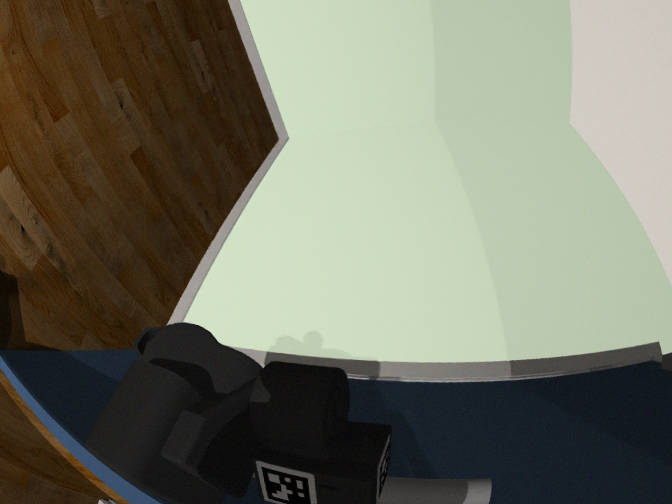

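>>> {"fn": "execute_actions", "kwargs": {
  "actions": [
    {"r2":{"base":{"translate_m":0.3}},"r1":{"base":{"translate_m":0.4}}}
  ],
  "cameras": []
}}

>>> {"fn": "execute_actions", "kwargs": {
  "actions": [
    {"r2":{"joints":{"gripper_m":0.12}}}
  ],
  "cameras": []
}}

>>> {"fn": "execute_actions", "kwargs": {
  "actions": [
    {"r2":{"base":{"translate_m":0.25}}}
  ],
  "cameras": []
}}

>>> {"fn": "execute_actions", "kwargs": {
  "actions": [
    {"r2":{"joints":{"lift_m":0.6,"wrist_pitch_rad":-0.4,"wrist_yaw_rad":3.0,"gripper_m":0.0,"head_pan_rad":0.0,"head_tilt_rad":-0.6}}}
  ],
  "cameras": ["r2_nav_camera"]
}}

Scene clock: 98.80 s.
r1.base_odometry: x=+3.870 y=+1.277 heading=+0.640 (m, m, rad; r1's odometry frame)
r1.turned_by_wheels: +0.000 (rad since the last result)
r1.turned_by_imu: -0.493 (rad since the last result)
r1.base_tilt: forward=+0.9 right=-0.4 (deg)
r1.lidar_m: - - 0.15 0.19 3.07 2.60 0.79 0.76 3.32 0.26 0.15 -
r1.head_depth_mm: - - - - - - - / - - - - - - - / - - - - - - - / - - - - - - - / - - - - - - - / - - - - - - - / - - - - - - -
r1.base_status: done
r1.joint_positions: lift_m=+0.250 arm_m=+0.001 wrist_yaw_rad=+3.000 wrist_pitch_rad=-0.524 wrist_roll_rad=+0.000 gripper_m=+0.037 head_pan_rad=+0.022 head_tilt_rad=-0.810
r1.joint_status: not commanded
r1.on_its_own: left_wheel is at rest, and its effort (+22) is outside its rest range (-18 to +18)
r1.motor_effort: left_wheel=+22(98) right_wheel=+6(57) lift_m=+27(29) arm_m=-1(1) wrist_yaw_rad=-1(30) wrist_pitch_rad=+6(7) wrist_roll_rad=-1(1) gripper_m=+0(0) head_pan_rad=-14(20) head_tilt_rad=+7(8) (%)
r1.hand_pose: x=+0.0083 y=+0.0618 z=+0.2395 quat_wxyz=(+0.231, +0.694, +0.135, +0.668) (m; r1's base frame)
r1.wrist_depth_mm: - - 735 422 158 97 71 / 932 922 658 463 163 99 71 / 714 726 693 503 169 101 72 / 583 582 589 544 174 103 73 / 490 509 - - 163 105 75 / - - - - - 107 76 / - - - - 193 104 77
r2.base_odometry: x=-2.396 y=+1.362 heading=-0.944 (m, m, rad; r2's odometry frame)
r2.turned_by_wheels: +0.000 (rad since the last result)
r2.turned_by_imu: +0.242 (rad since the last result)
r2.base_tilt: forward=-3.1 right=+4.6 (deg)
r2.lidar_m: 1.22 1.19 3.53 2.57 2.50 1.68 1.29 0.36 0.36 1.66 2.27 2.36
r2.head_depth_mm: 1188 1249 1332 1424 1505 - - / 1326 1411 1494 1597 1730 1824 - / 1484 1591 1711 1876 2053 1936 - / 1686 1832 2009 2222 2340 1865 1510 / 1977 2174 2371 2552 2551 1908 1520 / 2084 2199 2350 2470 2492 1922 1534 / 1983 2095 2197 2295 2382 1957 1551
r2.base_status: done
r2.joint_positions: lift_m=+1.000 arm_m=+0.021 wrist_yaw_rad=-0.998 wrist_pitch_rad=-0.325 wrist_roll_rad=+0.000 gripper_m=-0.022 head_pan_rad=-1.564 head_tilt_rad=-0.307
r2.joint_status: not commanded
r2.on_its_own: base_tilt is 6.0 degrees off its reading at the scene's start (forward=+0.3 right=-0.4); wrist_yaw_rad is held at -1.003, not at your -0.750, by its stall guard, which is not easing now; gripper_m is held at -0.022, not at your -0.060, by its stall guard, which is not easing now; wrist_pitch_rad is at rest, and its effort (-91) is outside its rest range (-20 to +32)
r2.motor_effort: left_wheel=+1(16) right_wheel=+17(30) lift_m=+30(30) arm_m=-7(14) wrist_yaw_rad=-2(60) wrist_pitch_rad=-91(91) wrist_roll_rad=-4(5) gripper_m=-20(31) head_pan_rad=-2(4) head_tilt_rad=+2(2) (%)
r2.hand_pose: x=-0.2191 y=-0.2930 z=+1.0343 quat_wxyz=(+0.558, -0.233, -0.667, -0.435) (m; r2's base frame)
r2.wrist_depth_mm: 810 827 780 76 154 104 78 / 868 869 878 82 159 106 80 / 973 981 957 90 165 110 81 / - - - 98 172 112 83 / - - - 108 176 115 84 / - - - 121 162 118 86 / - - - 143 214 121 88
pictures: none
No camera images: the call's "cameras" was empty. Leave "cameras" out to get every camera's image.

Scene clock: 104.10 s.
r1.base_odometry: x=+3.870 y=+1.277 heading=+0.640 (m, m, rad; r1's odometry frame)
r1.turned_by_wheels: +0.000 (rad since the last result)
r1.turned_by_imu: +0.000 (rad since the last result)
r1.base_tilt: forward=+0.8 right=-0.4 (deg)
r1.lidar_m: - - 0.15 0.19 3.08 2.60 0.79 0.76 3.30 0.26 0.15 -
r1.head_depth_mm: - - - - - - - / - - - - - - - / - - - - - - - / - - - - - - - / - - - - - - - / - - - - - - - / - - - - - - -
r1.base_status: not commanded
r1.joint_positions: lift_m=+0.250 arm_m=+0.001 wrist_yaw_rad=+3.000 wrist_pitch_rad=-0.524 wrist_roll_rad=+0.000 gripper_m=+0.037 head_pan_rad=+0.022 head_tilt_rad=-0.810
r1.joint_status: not commanded
r1.on_its_own: left_wheel is at rest, and its effort (+23) is outside its rest range (-18 to +18)
r1.motor_effort: left_wheel=+23(23) right_wheel=+6(7) lift_m=+28(28) arm_m=-1(1) wrist_yaw_rad=-1(0) wrist_pitch_rad=+6(6) wrist_roll_rad=-1(1) gripper_m=+0(0) head_pan_rad=-15(15) head_tilt_rad=+8(7) (%)
r1.hand_pose: x=+0.0083 y=+0.0618 z=+0.2395 quat_wxyz=(+0.231, +0.694, +0.135, +0.668) (m; r1's base frame)
r1.wrist_depth_mm: - - 726 427 158 97 71 / 939 911 616 464 163 99 71 / 729 717 620 507 169 101 72 / 586 580 589 549 174 103 73 / 490 509 - - 163 105 74 / - - - - - 108 76 / - - - - 192 104 77
r2.base_odometry: x=-2.396 y=+1.362 heading=-0.943 (m, m, rad; r2's odometry frame)
r2.turned_by_wheels: +0.000 (rad since the last result)
r2.turned_by_imu: +0.289 (rad since the last result)
r2.base_tilt: forward=+0.3 right=-0.5 (deg)
r2.lidar_m: 1.22 1.23 2.81 2.44 2.19 1.29 1.23 0.32 1.32 2.32 2.32 2.71
r2.head_depth_mm: 1827 1882 1957 1991 2069 - - / 2197 2282 2352 2436 2516 2206 - / 2249 2346 2436 2590 2682 2207 - / 2168 2255 2377 2512 2625 2097 1625 / 2118 2203 2312 2432 2519 2118 1643 / 2063 2152 2256 2342 2465 2115 1630 / 1985 2100 2191 2296 2398 2126 1654
r2.base_status: not commanded
r2.joint_positions: lift_m=+1.000 arm_m=+0.020 wrist_yaw_rad=-1.003 wrist_pitch_rad=-0.515 wrist_roll_rad=-0.002 gripper_m=+0.120 head_pan_rad=-1.566 head_tilt_rad=-0.304
r2.joint_status: all done
r2.on_its_own: wrist_yaw_rad is held at -1.003, not at your -0.750, by its stall guard, which is not easing now; wrist_pitch_rad moved -0.190 to your old target -0.500
r2.motor_effort: left_wheel=+0(61) right_wheel=-1(33) lift_m=+35(43) arm_m=+1(7) wrist_yaw_rad=+0(16) wrist_pitch_rad=+9(91) wrist_roll_rad=-3(4) gripper_m=+0(82) head_pan_rad=-3(3) head_tilt_rad=+2(4) (%)
r2.hand_pose: x=-0.1994 y=-0.2784 z=+0.9915 quat_wxyz=(+0.514, -0.170, -0.686, -0.487) (m; r2's base frame)
r2.wrist_depth_mm: - - - 929 253 159 110 / - - - - 255 160 116 / - - - - 293 160 128 / - - - - 288 161 145 / - - - - 332 169 - / - - - - 333 184 - / - - - - 339 235 -
pictures: none
No camera images: the call's "cameras" was empty. Leave "cameras" out to get every camera's image.

Scene clock: 107.53 s.
r1.base_odometry: x=+3.870 y=+1.277 heading=+0.640 (m, m, rad; r1's odometry frame)
r1.turned_by_wheels: +0.000 (rad since the last result)
r1.turned_by_imu: +0.000 (rad since the last result)
r1.base_tilt: forward=+0.8 right=-0.4 (deg)
r1.lidar_m: - - 0.15 0.19 3.08 2.60 0.79 0.76 3.30 0.26 0.15 -
r1.head_depth_mm: - - - - - - - / - - - - - - - / - - - - - - - / - - - - - - - / - - - - - - - / - - - - - - - / - - - - - - -
r1.base_status: not commanded
r1.joint_positions: lift_m=+0.250 arm_m=+0.001 wrist_yaw_rad=+3.000 wrist_pitch_rad=-0.524 wrist_roll_rad=+0.000 gripper_m=+0.037 head_pan_rad=+0.022 head_tilt_rad=-0.810
r1.joint_status: not commanded
r1.on_its_own: left_wheel is at rest, and its effort (+23) is outside its rest range (-18 to +18)
r1.motor_effort: left_wheel=+23(23) right_wheel=+7(6) lift_m=+27(28) arm_m=-1(1) wrist_yaw_rad=-1(0) wrist_pitch_rad=+6(6) wrist_roll_rad=-1(1) gripper_m=+0(0) head_pan_rad=-15(15) head_tilt_rad=+7(8) (%)
r1.hand_pose: x=+0.0083 y=+0.0618 z=+0.2395 quat_wxyz=(+0.231, +0.694, +0.135, +0.668) (m; r1's base frame)
r1.wrist_depth_mm: - - - 425 158 97 70 / 918 931 916 462 163 99 71 / 716 719 731 506 168 101 72 / 579 579 585 546 174 103 73 / 483 504 - - 164 105 74 / - - - - - 108 76 / - - - - 193 104 77
r2.base_odometry: x=-2.250 y=+1.159 heading=-0.943 (m, m, rad; r2's odometry frame)
r2.turned_by_wheels: +0.000 (rad since the last result)
r2.turned_by_imu: +0.001 (rad since the last result)
r2.base_tilt: forward=+0.3 right=-0.5 (deg)
r2.lidar_m: 0.98 0.98 2.86 2.50 2.50 1.57 0.85 0.54 1.61 2.26 2.26 2.64
r2.head_depth_mm: 2219 2293 2357 2450 2513 - - / 2222 2342 2467 2625 2759 2183 - / 2173 2279 2394 2506 2636 2185 - / 2107 2179 2345 2469 2561 2118 1637 / 2062 2135 2247 2356 2470 2125 1638 / 2010 2068 2169 2301 2400 2126 1636 / 1949 2033 2113 2216 2320 2132 1650
r2.base_status: done
r2.joint_positions: lift_m=+1.000 arm_m=+0.020 wrist_yaw_rad=-1.003 wrist_pitch_rad=-0.515 wrist_roll_rad=-0.002 gripper_m=+0.120 head_pan_rad=-1.566 head_tilt_rad=-0.304
r2.joint_status: not commanded
r2.on_its_own: wrist_yaw_rad is held at -1.003, not at your -0.750, by its stall guard, which is not easing now
r2.motor_effort: left_wheel=+0(6) right_wheel=+0(3) lift_m=+35(35) arm_m=+1(1) wrist_yaw_rad=+1(0) wrist_pitch_rad=+9(9) wrist_roll_rad=-3(3) gripper_m=+0(0) head_pan_rad=-2(2) head_tilt_rad=+1(1) (%)
r2.hand_pose: x=-0.1994 y=-0.2784 z=+0.9915 quat_wxyz=(+0.514, -0.170, -0.686, -0.487) (m; r2's base frame)
r2.wrist_depth_mm: - - - - 835 368 320 / - - - - 819 395 - / - - - - 834 395 - / - - - - 823 464 - / - - - - 978 911 - / - - - - 979 - - / - - - - 985 - -
pictures: none
No camera images: the call's "cameras" was empty. Leave "cameras" out to get every camera's image.

Scene clock: 112.00 s.
r1.base_odometry: x=+3.870 y=+1.277 heading=+0.640 (m, m, rad; r1's odometry frame)
r1.turned_by_wheels: +0.000 (rad since the last result)
r1.turned_by_imu: +0.000 (rad since the last result)
r1.base_tilt: forward=+0.8 right=-0.4 (deg)
r1.lidar_m: - - 0.15 0.19 3.07 2.60 0.79 0.76 3.31 0.26 0.15 -
r1.head_depth_mm: - - - - - - - / - - - - - - - / - - - - - - - / - - - - - - - / - - - - - - - / - - - - - - - / - - - - - - -
r1.base_status: not commanded
r1.joint_positions: lift_m=+0.250 arm_m=+0.001 wrist_yaw_rad=+3.000 wrist_pitch_rad=-0.524 wrist_roll_rad=+0.000 gripper_m=+0.037 head_pan_rad=+0.022 head_tilt_rad=-0.810
r1.joint_status: not commanded
r1.on_its_own: left_wheel is at rest, and its effort (+23) is outside its rest range (-18 to +18)
r1.motor_effort: left_wheel=+23(23) right_wheel=+6(6) lift_m=+27(28) arm_m=-1(1) wrist_yaw_rad=+0(1) wrist_pitch_rad=+6(6) wrist_roll_rad=-1(1) gripper_m=+0(0) head_pan_rad=-15(15) head_tilt_rad=+7(7) (%)
r1.hand_pose: x=+0.0083 y=+0.0618 z=+0.2395 quat_wxyz=(+0.231, +0.694, +0.135, +0.668) (m; r1's base frame)
r1.wrist_depth_mm: - - - 422 158 97 71 / 938 928 904 460 163 99 71 / 721 726 739 507 168 101 72 / 581 584 588 546 174 103 73 / 488 508 - - 163 105 74 / - - - - - 107 76 / - - - - 193 104 77
r2.base_odometry: x=-2.250 y=+1.159 heading=-0.943 (m, m, rad; r2's odometry frame)
r2.turned_by_wheels: +0.000 (rad since the last result)
r2.turned_by_imu: +0.001 (rad since the last result)
r2.base_tilt: forward=+0.4 right=-0.4 (deg)
r2.lidar_m: 0.98 0.98 2.87 2.50 2.51 1.57 0.85 0.54 1.61 2.26 2.26 2.64
r2.head_depth_mm: 3562 3775 3527 2484 1893 1544 1300 / - - 3647 2459 1910 1557 1293 / - - 3573 2454 1915 1549 1303 / - - 1351 1485 1521 1463 1301 / - 1284 1304 1436 1535 1471 1306 / 3916 1216 1269 1438 1332 1439 1306 / 3798 1311 1277 1385 1289 1473 1300
r2.base_status: not commanded
r2.joint_positions: lift_m=+0.600 arm_m=+0.020 wrist_yaw_rad=+2.999 wrist_pitch_rad=-0.419 wrist_roll_rad=-0.002 gripper_m=+0.000 head_pan_rad=-0.007 head_tilt_rad=-0.592
r2.joint_status: all done
r2.motor_effort: left_wheel=+0(0) right_wheel=+0(1) lift_m=+24(34) arm_m=+1(1) wrist_yaw_rad=+2(3) wrist_pitch_rad=+10(11) wrist_roll_rad=-3(3) gripper_m=-2(81) head_pan_rad=+4(49) head_tilt_rad=-4(21) (%)
r2.hand_pose: x=+0.0107 y=+0.0570 z=+0.6128 quat_wxyz=(+0.196, +0.700, +0.098, +0.680) (m; r2's base frame)
r2.wrist_depth_mm: - - - - - - - / - - - - - - - / - - - - - - - / - - - - - - - / - - - - - - - / 954 958 - - 943 934 913 / 812 794 - 789 801 782 790
pictures: r2_nav_camera (sideways: a quarter turn counterclockwise sets it upright)
Images, in order (width x height): r2_nav_camera 672x504.

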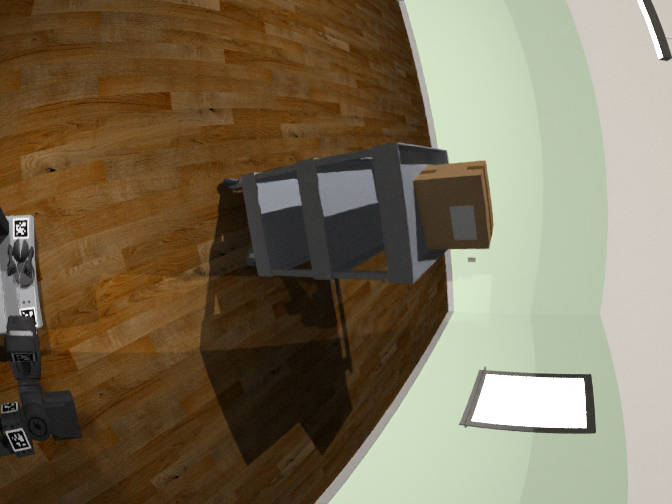

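>>> {"fn": "execute_actions", "kwargs": {
  "actions": [],
  "cameras": ["r1_nav_camera","r2_nav_camera"]
}}

Scene clock: 114.13 s.
r1.base_odometry: x=+3.870 y=+1.277 heading=+0.640 (m, m, rad; r1's odometry frame)
r1.turned_by_wheels: +0.000 (rad since the last result)
r1.turned_by_imu: +0.000 (rad since the last result)
r1.base_tilt: forward=+0.8 right=-0.4 (deg)
r1.lidar_m: - - 0.15 0.19 3.06 2.60 0.79 0.75 3.31 0.26 0.15 -
r1.head_depth_mm: - - - - - - - / - - - - - - - / - - - - - - - / - - - - - - - / - - - - - - - / - - - - - - - / - - - - - - -
r1.base_status: not commanded
r1.joint_positions: lift_m=+0.250 arm_m=+0.001 wrist_yaw_rad=+3.000 wrist_pitch_rad=-0.524 wrist_roll_rad=+0.000 gripper_m=+0.037 head_pan_rad=+0.022 head_tilt_rad=-0.810
r1.joint_status: not commanded
r1.on_its_own: left_wheel is at rest, and its effort (+23) is outside its rest range (-18 to +18)
r1.motor_effort: left_wheel=+23(23) right_wheel=+6(6) lift_m=+28(28) arm_m=-1(1) wrist_yaw_rad=-1(1) wrist_pitch_rad=+6(6) wrist_roll_rad=+0(1) gripper_m=+0(0) head_pan_rad=-14(15) head_tilt_rad=+7(7) (%)
r1.hand_pose: x=+0.0083 y=+0.0618 z=+0.2395 quat_wxyz=(+0.231, +0.694, +0.135, +0.668) (m; r1's base frame)
r1.wrist_depth_mm: - - - 424 158 97 70 / 942 921 906 463 163 99 71 / 725 727 734 512 168 101 72 / 580 582 586 547 173 103 73 / 488 510 - - 163 105 74 / - - - - - 107 76 / - - - - 192 104 77
r2.base_odometry: x=-2.250 y=+1.159 heading=-0.943 (m, m, rad; r2's odometry frame)
r2.turned_by_wheels: +0.000 (rad since the last result)
r2.turned_by_imu: +0.001 (rad since the last result)
r2.base_tilt: forward=+0.3 right=-0.5 (deg)
r2.lidar_m: 0.98 0.98 2.86 2.50 2.51 1.57 0.85 0.54 1.61 2.26 2.25 2.64
r2.head_depth_mm: 3618 3758 3594 2497 1907 1540 1292 / - - 3509 2493 1898 1546 1305 / - - 3591 2471 1896 1542 1302 / - - 1348 1477 1533 1466 1301 / 3999 1282 1310 1434 1527 1455 1294 / 3863 1224 1272 1437 1339 1439 1297 / 3822 1319 1275 1381 1290 1475 1302
r2.base_status: not commanded
r2.joint_positions: lift_m=+0.600 arm_m=+0.020 wrist_yaw_rad=+2.999 wrist_pitch_rad=-0.419 wrist_roll_rad=-0.002 gripper_m=+0.000 head_pan_rad=-0.007 head_tilt_rad=-0.592
r2.joint_status: all done
r2.motor_effort: left_wheel=-1(0) right_wheel=-1(1) lift_m=+25(34) arm_m=+1(1) wrist_yaw_rad=+1(3) wrist_pitch_rad=+11(11) wrist_roll_rad=-3(3) gripper_m=-2(81) head_pan_rad=+3(49) head_tilt_rad=-4(21) (%)
r2.hand_pose: x=+0.0107 y=+0.0570 z=+0.6128 quat_wxyz=(+0.196, +0.700, +0.098, +0.680) (m; r2's base frame)
r2.wrist_depth_mm: - - - - - - - / - - - - - - - / - - - - - - - / - - - - - - - / - - - - - - - / 968 948 - - 928 932 919 / 822 806 - 810 804 775 790
pictures: r1_nav_camera (sideways: a quarter turn counterclockwise sets it upright), r2_nav_camera (sideways: a quarter turn counterclockwise sets it upright)
Images, in order (width x height): r1_nav_camera 672x504, r2_nav_camera 672x504.

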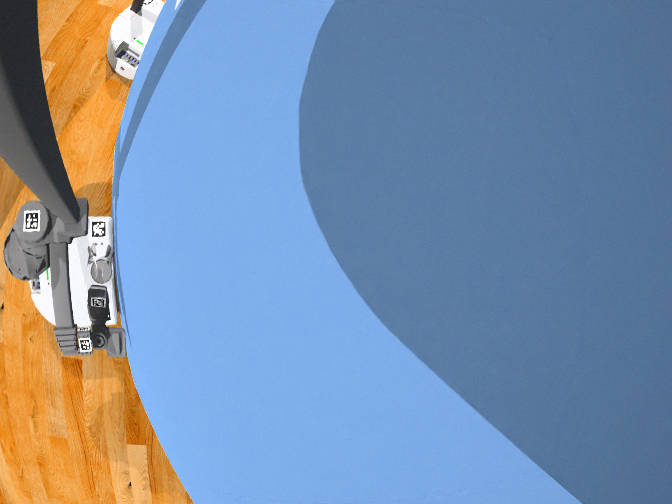

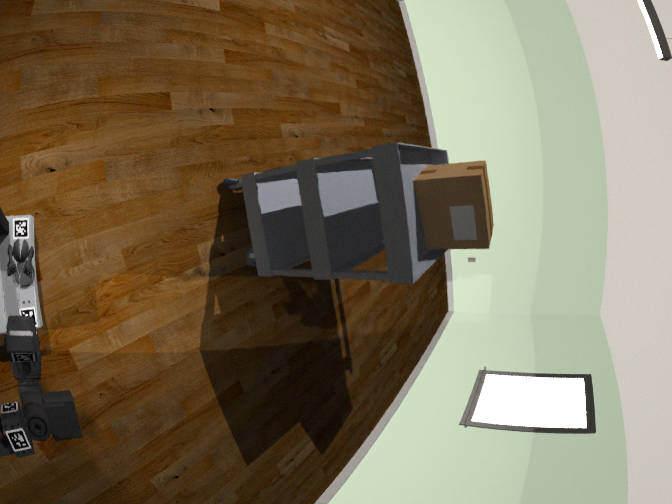

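>>> {"fn": "execute_actions", "kwargs": {
  "actions": [
    {"r2":{"base":{"rotate_rad":-0.6},"joints":{"lift_m":0.28,"arm_m":0}}}
  ],
  "cameras": []
}}

>>> {"fn": "execute_actions", "kwargs": {
  "actions": [
    {"r2":{"base":{"translate_m":1.0}}}
  ],
  "cameras": []
}}

>>> {"fn": "execute_actions", "kwargs": {
  "actions": [
    {"r2":{"base":{"rotate_rad":0.7}}}
  ],
  "cameras": []
}}

>>> {"fn": "execute_actions", "kwargs": {
  "actions": [
    {"r2":{"base":{"translate_m":1.0}}}
  ],
  "cameras": ["r2_nav_camera"]
}}

Scene clock: 118.67 s.
r1.base_odometry: x=+3.870 y=+1.277 heading=+0.640 (m, m, rad; r1's odometry frame)
r1.turned_by_wheels: +0.000 (rad since the last result)
r1.turned_by_imu: +0.000 (rad since the last result)
r1.base_tilt: forward=+0.8 right=-0.4 (deg)
r1.lidar_m: - - 0.15 0.19 3.07 2.60 0.79 0.75 3.32 0.27 0.15 -
r1.head_depth_mm: - - - - - - - / - - - - - - - / - - - - - - - / - - - - - - - / - - - - - - - / - - - - - - - / - - - - - - -
r1.base_status: not commanded
r1.joint_positions: lift_m=+0.250 arm_m=+0.001 wrist_yaw_rad=+3.000 wrist_pitch_rad=-0.524 wrist_roll_rad=+0.000 gripper_m=+0.037 head_pan_rad=+0.022 head_tilt_rad=-0.810
r1.joint_status: not commanded
r1.on_its_own: left_wheel is at rest, and its effort (+23) is outside its rest range (-18 to +18)
r1.motor_effort: left_wheel=+23(23) right_wheel=+6(6) lift_m=+28(28) arm_m=-1(1) wrist_yaw_rad=+0(1) wrist_pitch_rad=+6(6) wrist_roll_rad=-1(1) gripper_m=+1(0) head_pan_rad=-15(15) head_tilt_rad=+7(7) (%)
r1.hand_pose: x=+0.0083 y=+0.0618 z=+0.2395 quat_wxyz=(+0.231, +0.694, +0.135, +0.668) (m; r1's base frame)
r1.wrist_depth_mm: - - 976 421 158 97 71 / 960 896 898 461 163 99 71 / 713 725 731 505 168 101 72 / 584 585 586 545 174 103 73 / 484 511 - - 163 105 74 / - - - - - 107 76 / - - - - 193 104 77
r2.base_odometry: x=-2.250 y=+1.159 heading=-1.543 (m, m, rad; r2's odometry frame)
r2.turned_by_wheels: -0.600 (rad since the last result)
r2.turned_by_imu: -0.600 (rad since the last result)
r2.base_tilt: forward=+0.3 right=-0.5 (deg)
r2.lidar_m: 2.53 0.98 0.98 2.99 2.51 2.50 1.65 1.47 0.54 1.54 2.26 2.26
r2.head_depth_mm: 2058 2217 2415 2477 1890 1539 1288 / 2203 2369 2570 2477 1898 1541 1295 / 2335 2551 2778 2474 1909 1545 1293 / 2507 2759 3041 2499 1887 1531 1308 / 2743 2995 3272 2478 1916 1535 1297 / 2940 3266 3493 2467 1897 1545 1300 / 3244 3678 3587 2482 1917 1547 1292
r2.base_status: done
r2.joint_positions: lift_m=+0.280 arm_m=+0.002 wrist_yaw_rad=+2.999 wrist_pitch_rad=-0.418 wrist_roll_rad=-0.002 gripper_m=+0.000 head_pan_rad=-0.007 head_tilt_rad=-0.593
r2.joint_status: all done
joint sent to its limit — the command would take r2.arm_m past its lower limit, so that joint was sent only as far as its limit.
r2.motor_effort: left_wheel=+2(7) right_wheel=-3(5) lift_m=+25(24) arm_m=-2(5) wrist_yaw_rad=+1(1) wrist_pitch_rad=+10(11) wrist_roll_rad=-3(3) gripper_m=-2(2) head_pan_rad=+4(3) head_tilt_rad=-4(3) (%)
r2.hand_pose: x=+0.0106 y=+0.0755 z=+0.2930 quat_wxyz=(+0.196, +0.700, +0.098, +0.680) (m; r2's base frame)
r2.wrist_depth_mm: - - - - - - - / - - - - - 916 818 / - - - - - - 936 / 805 - 784 786 784 768 785 / 640 635 658 683 618 618 610 / 532 525 - - 518 514 509 / 466 - - - 442 443 439
pictures: none
No camera images: the call's "cameras" was empty. Leave "cameras" out to get every camera's image.

Scene clock: 123.70 s.
r1.base_odometry: x=+3.870 y=+1.277 heading=+0.640 (m, m, rad; r1's odometry frame)
r1.turned_by_wheels: +0.000 (rad since the last result)
r1.turned_by_imu: +0.000 (rad since the last result)
r1.base_tilt: forward=+0.8 right=-0.4 (deg)
r1.lidar_m: - - 0.15 0.19 3.06 2.59 0.79 0.76 3.33 0.26 0.15 -
r1.head_depth_mm: - - - - - - - / - - - - - - - / - - - - - - - / - - - - - - - / - - - - - - - / - - - - - - - / - - - - - - -
r1.base_status: not commanded
r1.joint_positions: lift_m=+0.250 arm_m=+0.001 wrist_yaw_rad=+3.000 wrist_pitch_rad=-0.524 wrist_roll_rad=+0.000 gripper_m=+0.037 head_pan_rad=+0.022 head_tilt_rad=-0.810
r1.joint_status: not commanded
r1.on_its_own: left_wheel is at rest, and its effort (+23) is outside its rest range (-18 to +18)
r1.motor_effort: left_wheel=+23(23) right_wheel=+6(6) lift_m=+28(28) arm_m=-1(1) wrist_yaw_rad=-1(0) wrist_pitch_rad=+6(6) wrist_roll_rad=-1(1) gripper_m=+0(0) head_pan_rad=-15(14) head_tilt_rad=+7(7) (%)
r1.hand_pose: x=+0.0083 y=+0.0618 z=+0.2395 quat_wxyz=(+0.231, +0.694, +0.135, +0.668) (m; r1's base frame)
r1.wrist_depth_mm: - - - 421 158 97 70 / 961 923 961 463 163 99 71 / 719 735 731 513 168 101 72 / 580 585 584 546 174 103 73 / 488 503 - - 163 105 74 / - - - - - 107 76 / - - - - 193 104 77
r2.base_odometry: x=-2.222 y=+0.160 heading=-1.543 (m, m, rad; r2's odometry frame)
r2.turned_by_wheels: +0.000 (rad since the last result)
r2.turned_by_imu: +0.003 (rad since the last result)
r2.base_tilt: forward=+0.4 right=-0.5 (deg)
r2.lidar_m: 1.69 2.77 0.84 0.50 0.55 3.24 2.44 1.38 2.04 1.81 1.51 1.51
r2.head_depth_mm: 1355 1461 1594 1741 1831 1543 1298 / 1447 1565 1711 1891 1898 1539 1291 / 1549 1686 1844 2032 1905 1546 1299 / 1659 1818 2012 2226 1900 1537 1302 / 1795 1989 2235 2353 1892 1551 1294 / 1922 2157 2493 2454 1909 1528 1294 / 2129 2376 2755 2467 1896 1548 1297
r2.base_status: done
r2.joint_positions: lift_m=+0.280 arm_m=+0.002 wrist_yaw_rad=+3.000 wrist_pitch_rad=-0.418 wrist_roll_rad=-0.002 gripper_m=+0.000 head_pan_rad=-0.007 head_tilt_rad=-0.594
r2.joint_status: not commanded
r2.motor_effort: left_wheel=+2(11) right_wheel=-2(5) lift_m=+24(25) arm_m=-2(2) wrist_yaw_rad=+0(1) wrist_pitch_rad=+10(10) wrist_roll_rad=-3(3) gripper_m=-2(2) head_pan_rad=+3(4) head_tilt_rad=-3(4) (%)
r2.hand_pose: x=+0.0105 y=+0.0756 z=+0.2930 quat_wxyz=(+0.196, +0.700, +0.098, +0.680) (m; r2's base frame)
r2.wrist_depth_mm: - - - - - - - / - - 935 940 - - - / - - 601 995 - - - / 817 - 737 774 773 760 781 / 645 637 663 686 618 621 616 / 528 531 - - 516 506 514 / 471 - - - 442 451 437
pictures: none
No camera images: the call's "cameras" was empty. Leave "cameras" out to get every camera's image.

Scene clock: 125.40 s.
r1.base_odometry: x=+3.870 y=+1.277 heading=+0.640 (m, m, rad; r1's odometry frame)
r1.turned_by_wheels: +0.000 (rad since the last result)
r1.turned_by_imu: +0.000 (rad since the last result)
r1.base_tilt: forward=+0.8 right=-0.4 (deg)
r1.lidar_m: - - 0.15 0.19 3.06 2.60 0.79 0.76 3.31 0.26 0.15 -
r1.head_depth_mm: - - - - - - - / - - - - - - - / - - - - - - - / - - - - - - - / - - - - - - - / - - - - - - - / - - - - - - -
r1.base_status: not commanded
r1.joint_positions: lift_m=+0.250 arm_m=+0.001 wrist_yaw_rad=+3.000 wrist_pitch_rad=-0.524 wrist_roll_rad=+0.000 gripper_m=+0.037 head_pan_rad=+0.022 head_tilt_rad=-0.810
r1.joint_status: not commanded
r1.on_its_own: left_wheel is at rest, and its effort (+23) is outside its rest range (-18 to +18)
r1.motor_effort: left_wheel=+23(23) right_wheel=+7(6) lift_m=+28(28) arm_m=-1(1) wrist_yaw_rad=-1(0) wrist_pitch_rad=+5(6) wrist_roll_rad=-1(1) gripper_m=+0(0) head_pan_rad=-15(15) head_tilt_rad=+7(7) (%)
r1.hand_pose: x=+0.0083 y=+0.0618 z=+0.2395 quat_wxyz=(+0.231, +0.694, +0.135, +0.668) (m; r1's base frame)
r1.wrist_depth_mm: - - - 422 158 97 71 / 962 920 974 461 163 99 71 / 721 723 718 508 168 101 72 / 585 586 587 544 174 103 73 / 492 510 - - 163 105 74 / - - - - - 108 76 / - - - - 193 104 77
r2.base_odometry: x=-2.222 y=+0.160 heading=-0.843 (m, m, rad; r2's odometry frame)
r2.turned_by_wheels: +0.700 (rad since the last result)
r2.turned_by_imu: +0.701 (rad since the last result)
r2.base_tilt: forward=+0.4 right=-0.4 (deg)
r2.lidar_m: 3.75 0.65 0.50 0.81 3.27 1.38 1.57 2.06 1.64 1.50 1.52 1.89
r2.head_depth_mm: 2823 3034 3040 2457 1899 1549 1305 / 3458 3674 3477 2473 1897 1539 1299 / 3525 3853 3555 2464 1907 1545 1297 / 3465 3715 3516 2431 1902 1545 1298 / 3334 3770 3522 2520 1898 1549 1304 / 3289 3588 3574 2476 1917 1544 1295 / 3249 3551 3492 2508 1914 1527 1289
r2.base_status: done
r2.joint_positions: lift_m=+0.280 arm_m=+0.002 wrist_yaw_rad=+3.000 wrist_pitch_rad=-0.418 wrist_roll_rad=-0.002 gripper_m=+0.000 head_pan_rad=-0.007 head_tilt_rad=-0.594
r2.joint_status: not commanded
r2.motor_effort: left_wheel=-2(9) right_wheel=+2(7) lift_m=+25(25) arm_m=-2(2) wrist_yaw_rad=+1(1) wrist_pitch_rad=+10(10) wrist_roll_rad=-3(3) gripper_m=-2(2) head_pan_rad=+4(4) head_tilt_rad=-3(3) (%)
r2.hand_pose: x=+0.0105 y=+0.0756 z=+0.2930 quat_wxyz=(+0.196, +0.700, +0.098, +0.680) (m; r2's base frame)
r2.wrist_depth_mm: - - - - - - - / - - - - 882 955 803 / - - - 992 604 617 731 / 807 - 813 800 747 776 757 / 647 629 653 685 627 616 617 / 539 529 - - 522 523 516 / 465 - - - 445 443 441
pictures: none
No camera images: the call's "cameras" was empty. Leave "cameras" out to get every camera's image.

Scene clock: 130.43 s.
r1.base_odometry: x=+3.870 y=+1.277 heading=+0.640 (m, m, rad; r1's odometry frame)
r1.turned_by_wheels: +0.000 (rad since the last result)
r1.turned_by_imu: +0.000 (rad since the last result)
r1.base_tilt: forward=+0.8 right=-0.4 (deg)
r1.lidar_m: - - 0.15 0.19 3.07 2.60 0.79 0.76 3.32 0.26 0.15 -
r1.head_depth_mm: - - - - - - - / - - - - - - - / - - - - - - - / - - - - - - - / - - - - - - - / - - - - - - - / - - - - - - -
r1.base_status: not commanded
r1.joint_positions: lift_m=+0.250 arm_m=+0.001 wrist_yaw_rad=+3.000 wrist_pitch_rad=-0.524 wrist_roll_rad=+0.000 gripper_m=+0.037 head_pan_rad=+0.022 head_tilt_rad=-0.810
r1.joint_status: not commanded
r1.on_its_own: left_wheel is at rest, and its effort (+23) is outside its rest range (-18 to +18)
r1.motor_effort: left_wheel=+23(23) right_wheel=+6(6) lift_m=+27(28) arm_m=-1(1) wrist_yaw_rad=+0(1) wrist_pitch_rad=+6(6) wrist_roll_rad=-1(1) gripper_m=+0(0) head_pan_rad=-15(14) head_tilt_rad=+8(8) (%)
r1.hand_pose: x=+0.0083 y=+0.0618 z=+0.2395 quat_wxyz=(+0.231, +0.694, +0.135, +0.668) (m; r1's base frame)
r1.wrist_depth_mm: - - - 423 158 97 70 / 946 925 967 461 163 99 71 / 715 723 733 507 169 101 72 / 575 578 591 547 174 103 73 / 486 509 - - 163 105 74 / - - - - - 107 76 / - - - - 192 104 77
r2.base_odometry: x=-1.557 y=-0.587 heading=-0.843 (m, m, rad; r2's odometry frame)
r2.turned_by_wheels: +0.000 (rad since the last result)
r2.turned_by_imu: +0.002 (rad since the last result)
r2.base_tilt: forward=+0.3 right=-0.5 (deg)
r2.lidar_m: 2.78 2.81 3.48 0.67 0.52 0.66 2.35 2.29 1.49 1.36 1.38 1.71
r2.head_depth_mm: 2542 2691 2842 2464 1905 1541 1297 / 2589 2880 3086 2449 1905 1541 1290 / 2525 2771 3087 2447 1894 1538 1301 / 2490 2719 2976 2466 1893 1551 1303 / 2483 2651 2964 2445 1902 1551 1300 / 2384 2644 2903 2466 1902 1538 1300 / 2356 2563 2781 2459 1907 1550 1299
r2.base_status: done
r2.joint_positions: lift_m=+0.280 arm_m=+0.002 wrist_yaw_rad=+3.000 wrist_pitch_rad=-0.418 wrist_roll_rad=-0.002 gripper_m=+0.000 head_pan_rad=-0.007 head_tilt_rad=-0.594
r2.joint_status: not commanded
r2.motor_effort: left_wheel=-2(8) right_wheel=+1(7) lift_m=+25(24) arm_m=-2(2) wrist_yaw_rad=+1(1) wrist_pitch_rad=+10(10) wrist_roll_rad=-3(3) gripper_m=-2(2) head_pan_rad=+4(3) head_tilt_rad=-2(3) (%)
r2.hand_pose: x=+0.0105 y=+0.0756 z=+0.2930 quat_wxyz=(+0.196, +0.700, +0.098, +0.680) (m; r2's base frame)
r2.wrist_depth_mm: - - - - - - - / 882 - - - - - - / 529 - - - - - - / 537 - 780 780 776 765 763 / 641 634 657 673 619 622 601 / 532 528 - - 514 521 516 / 467 - - - 446 444 441
pictures: r2_nav_camera (sideways: a quarter turn counterclockwise sets it upright)
Images, in order (width x height): r2_nav_camera 672x504.

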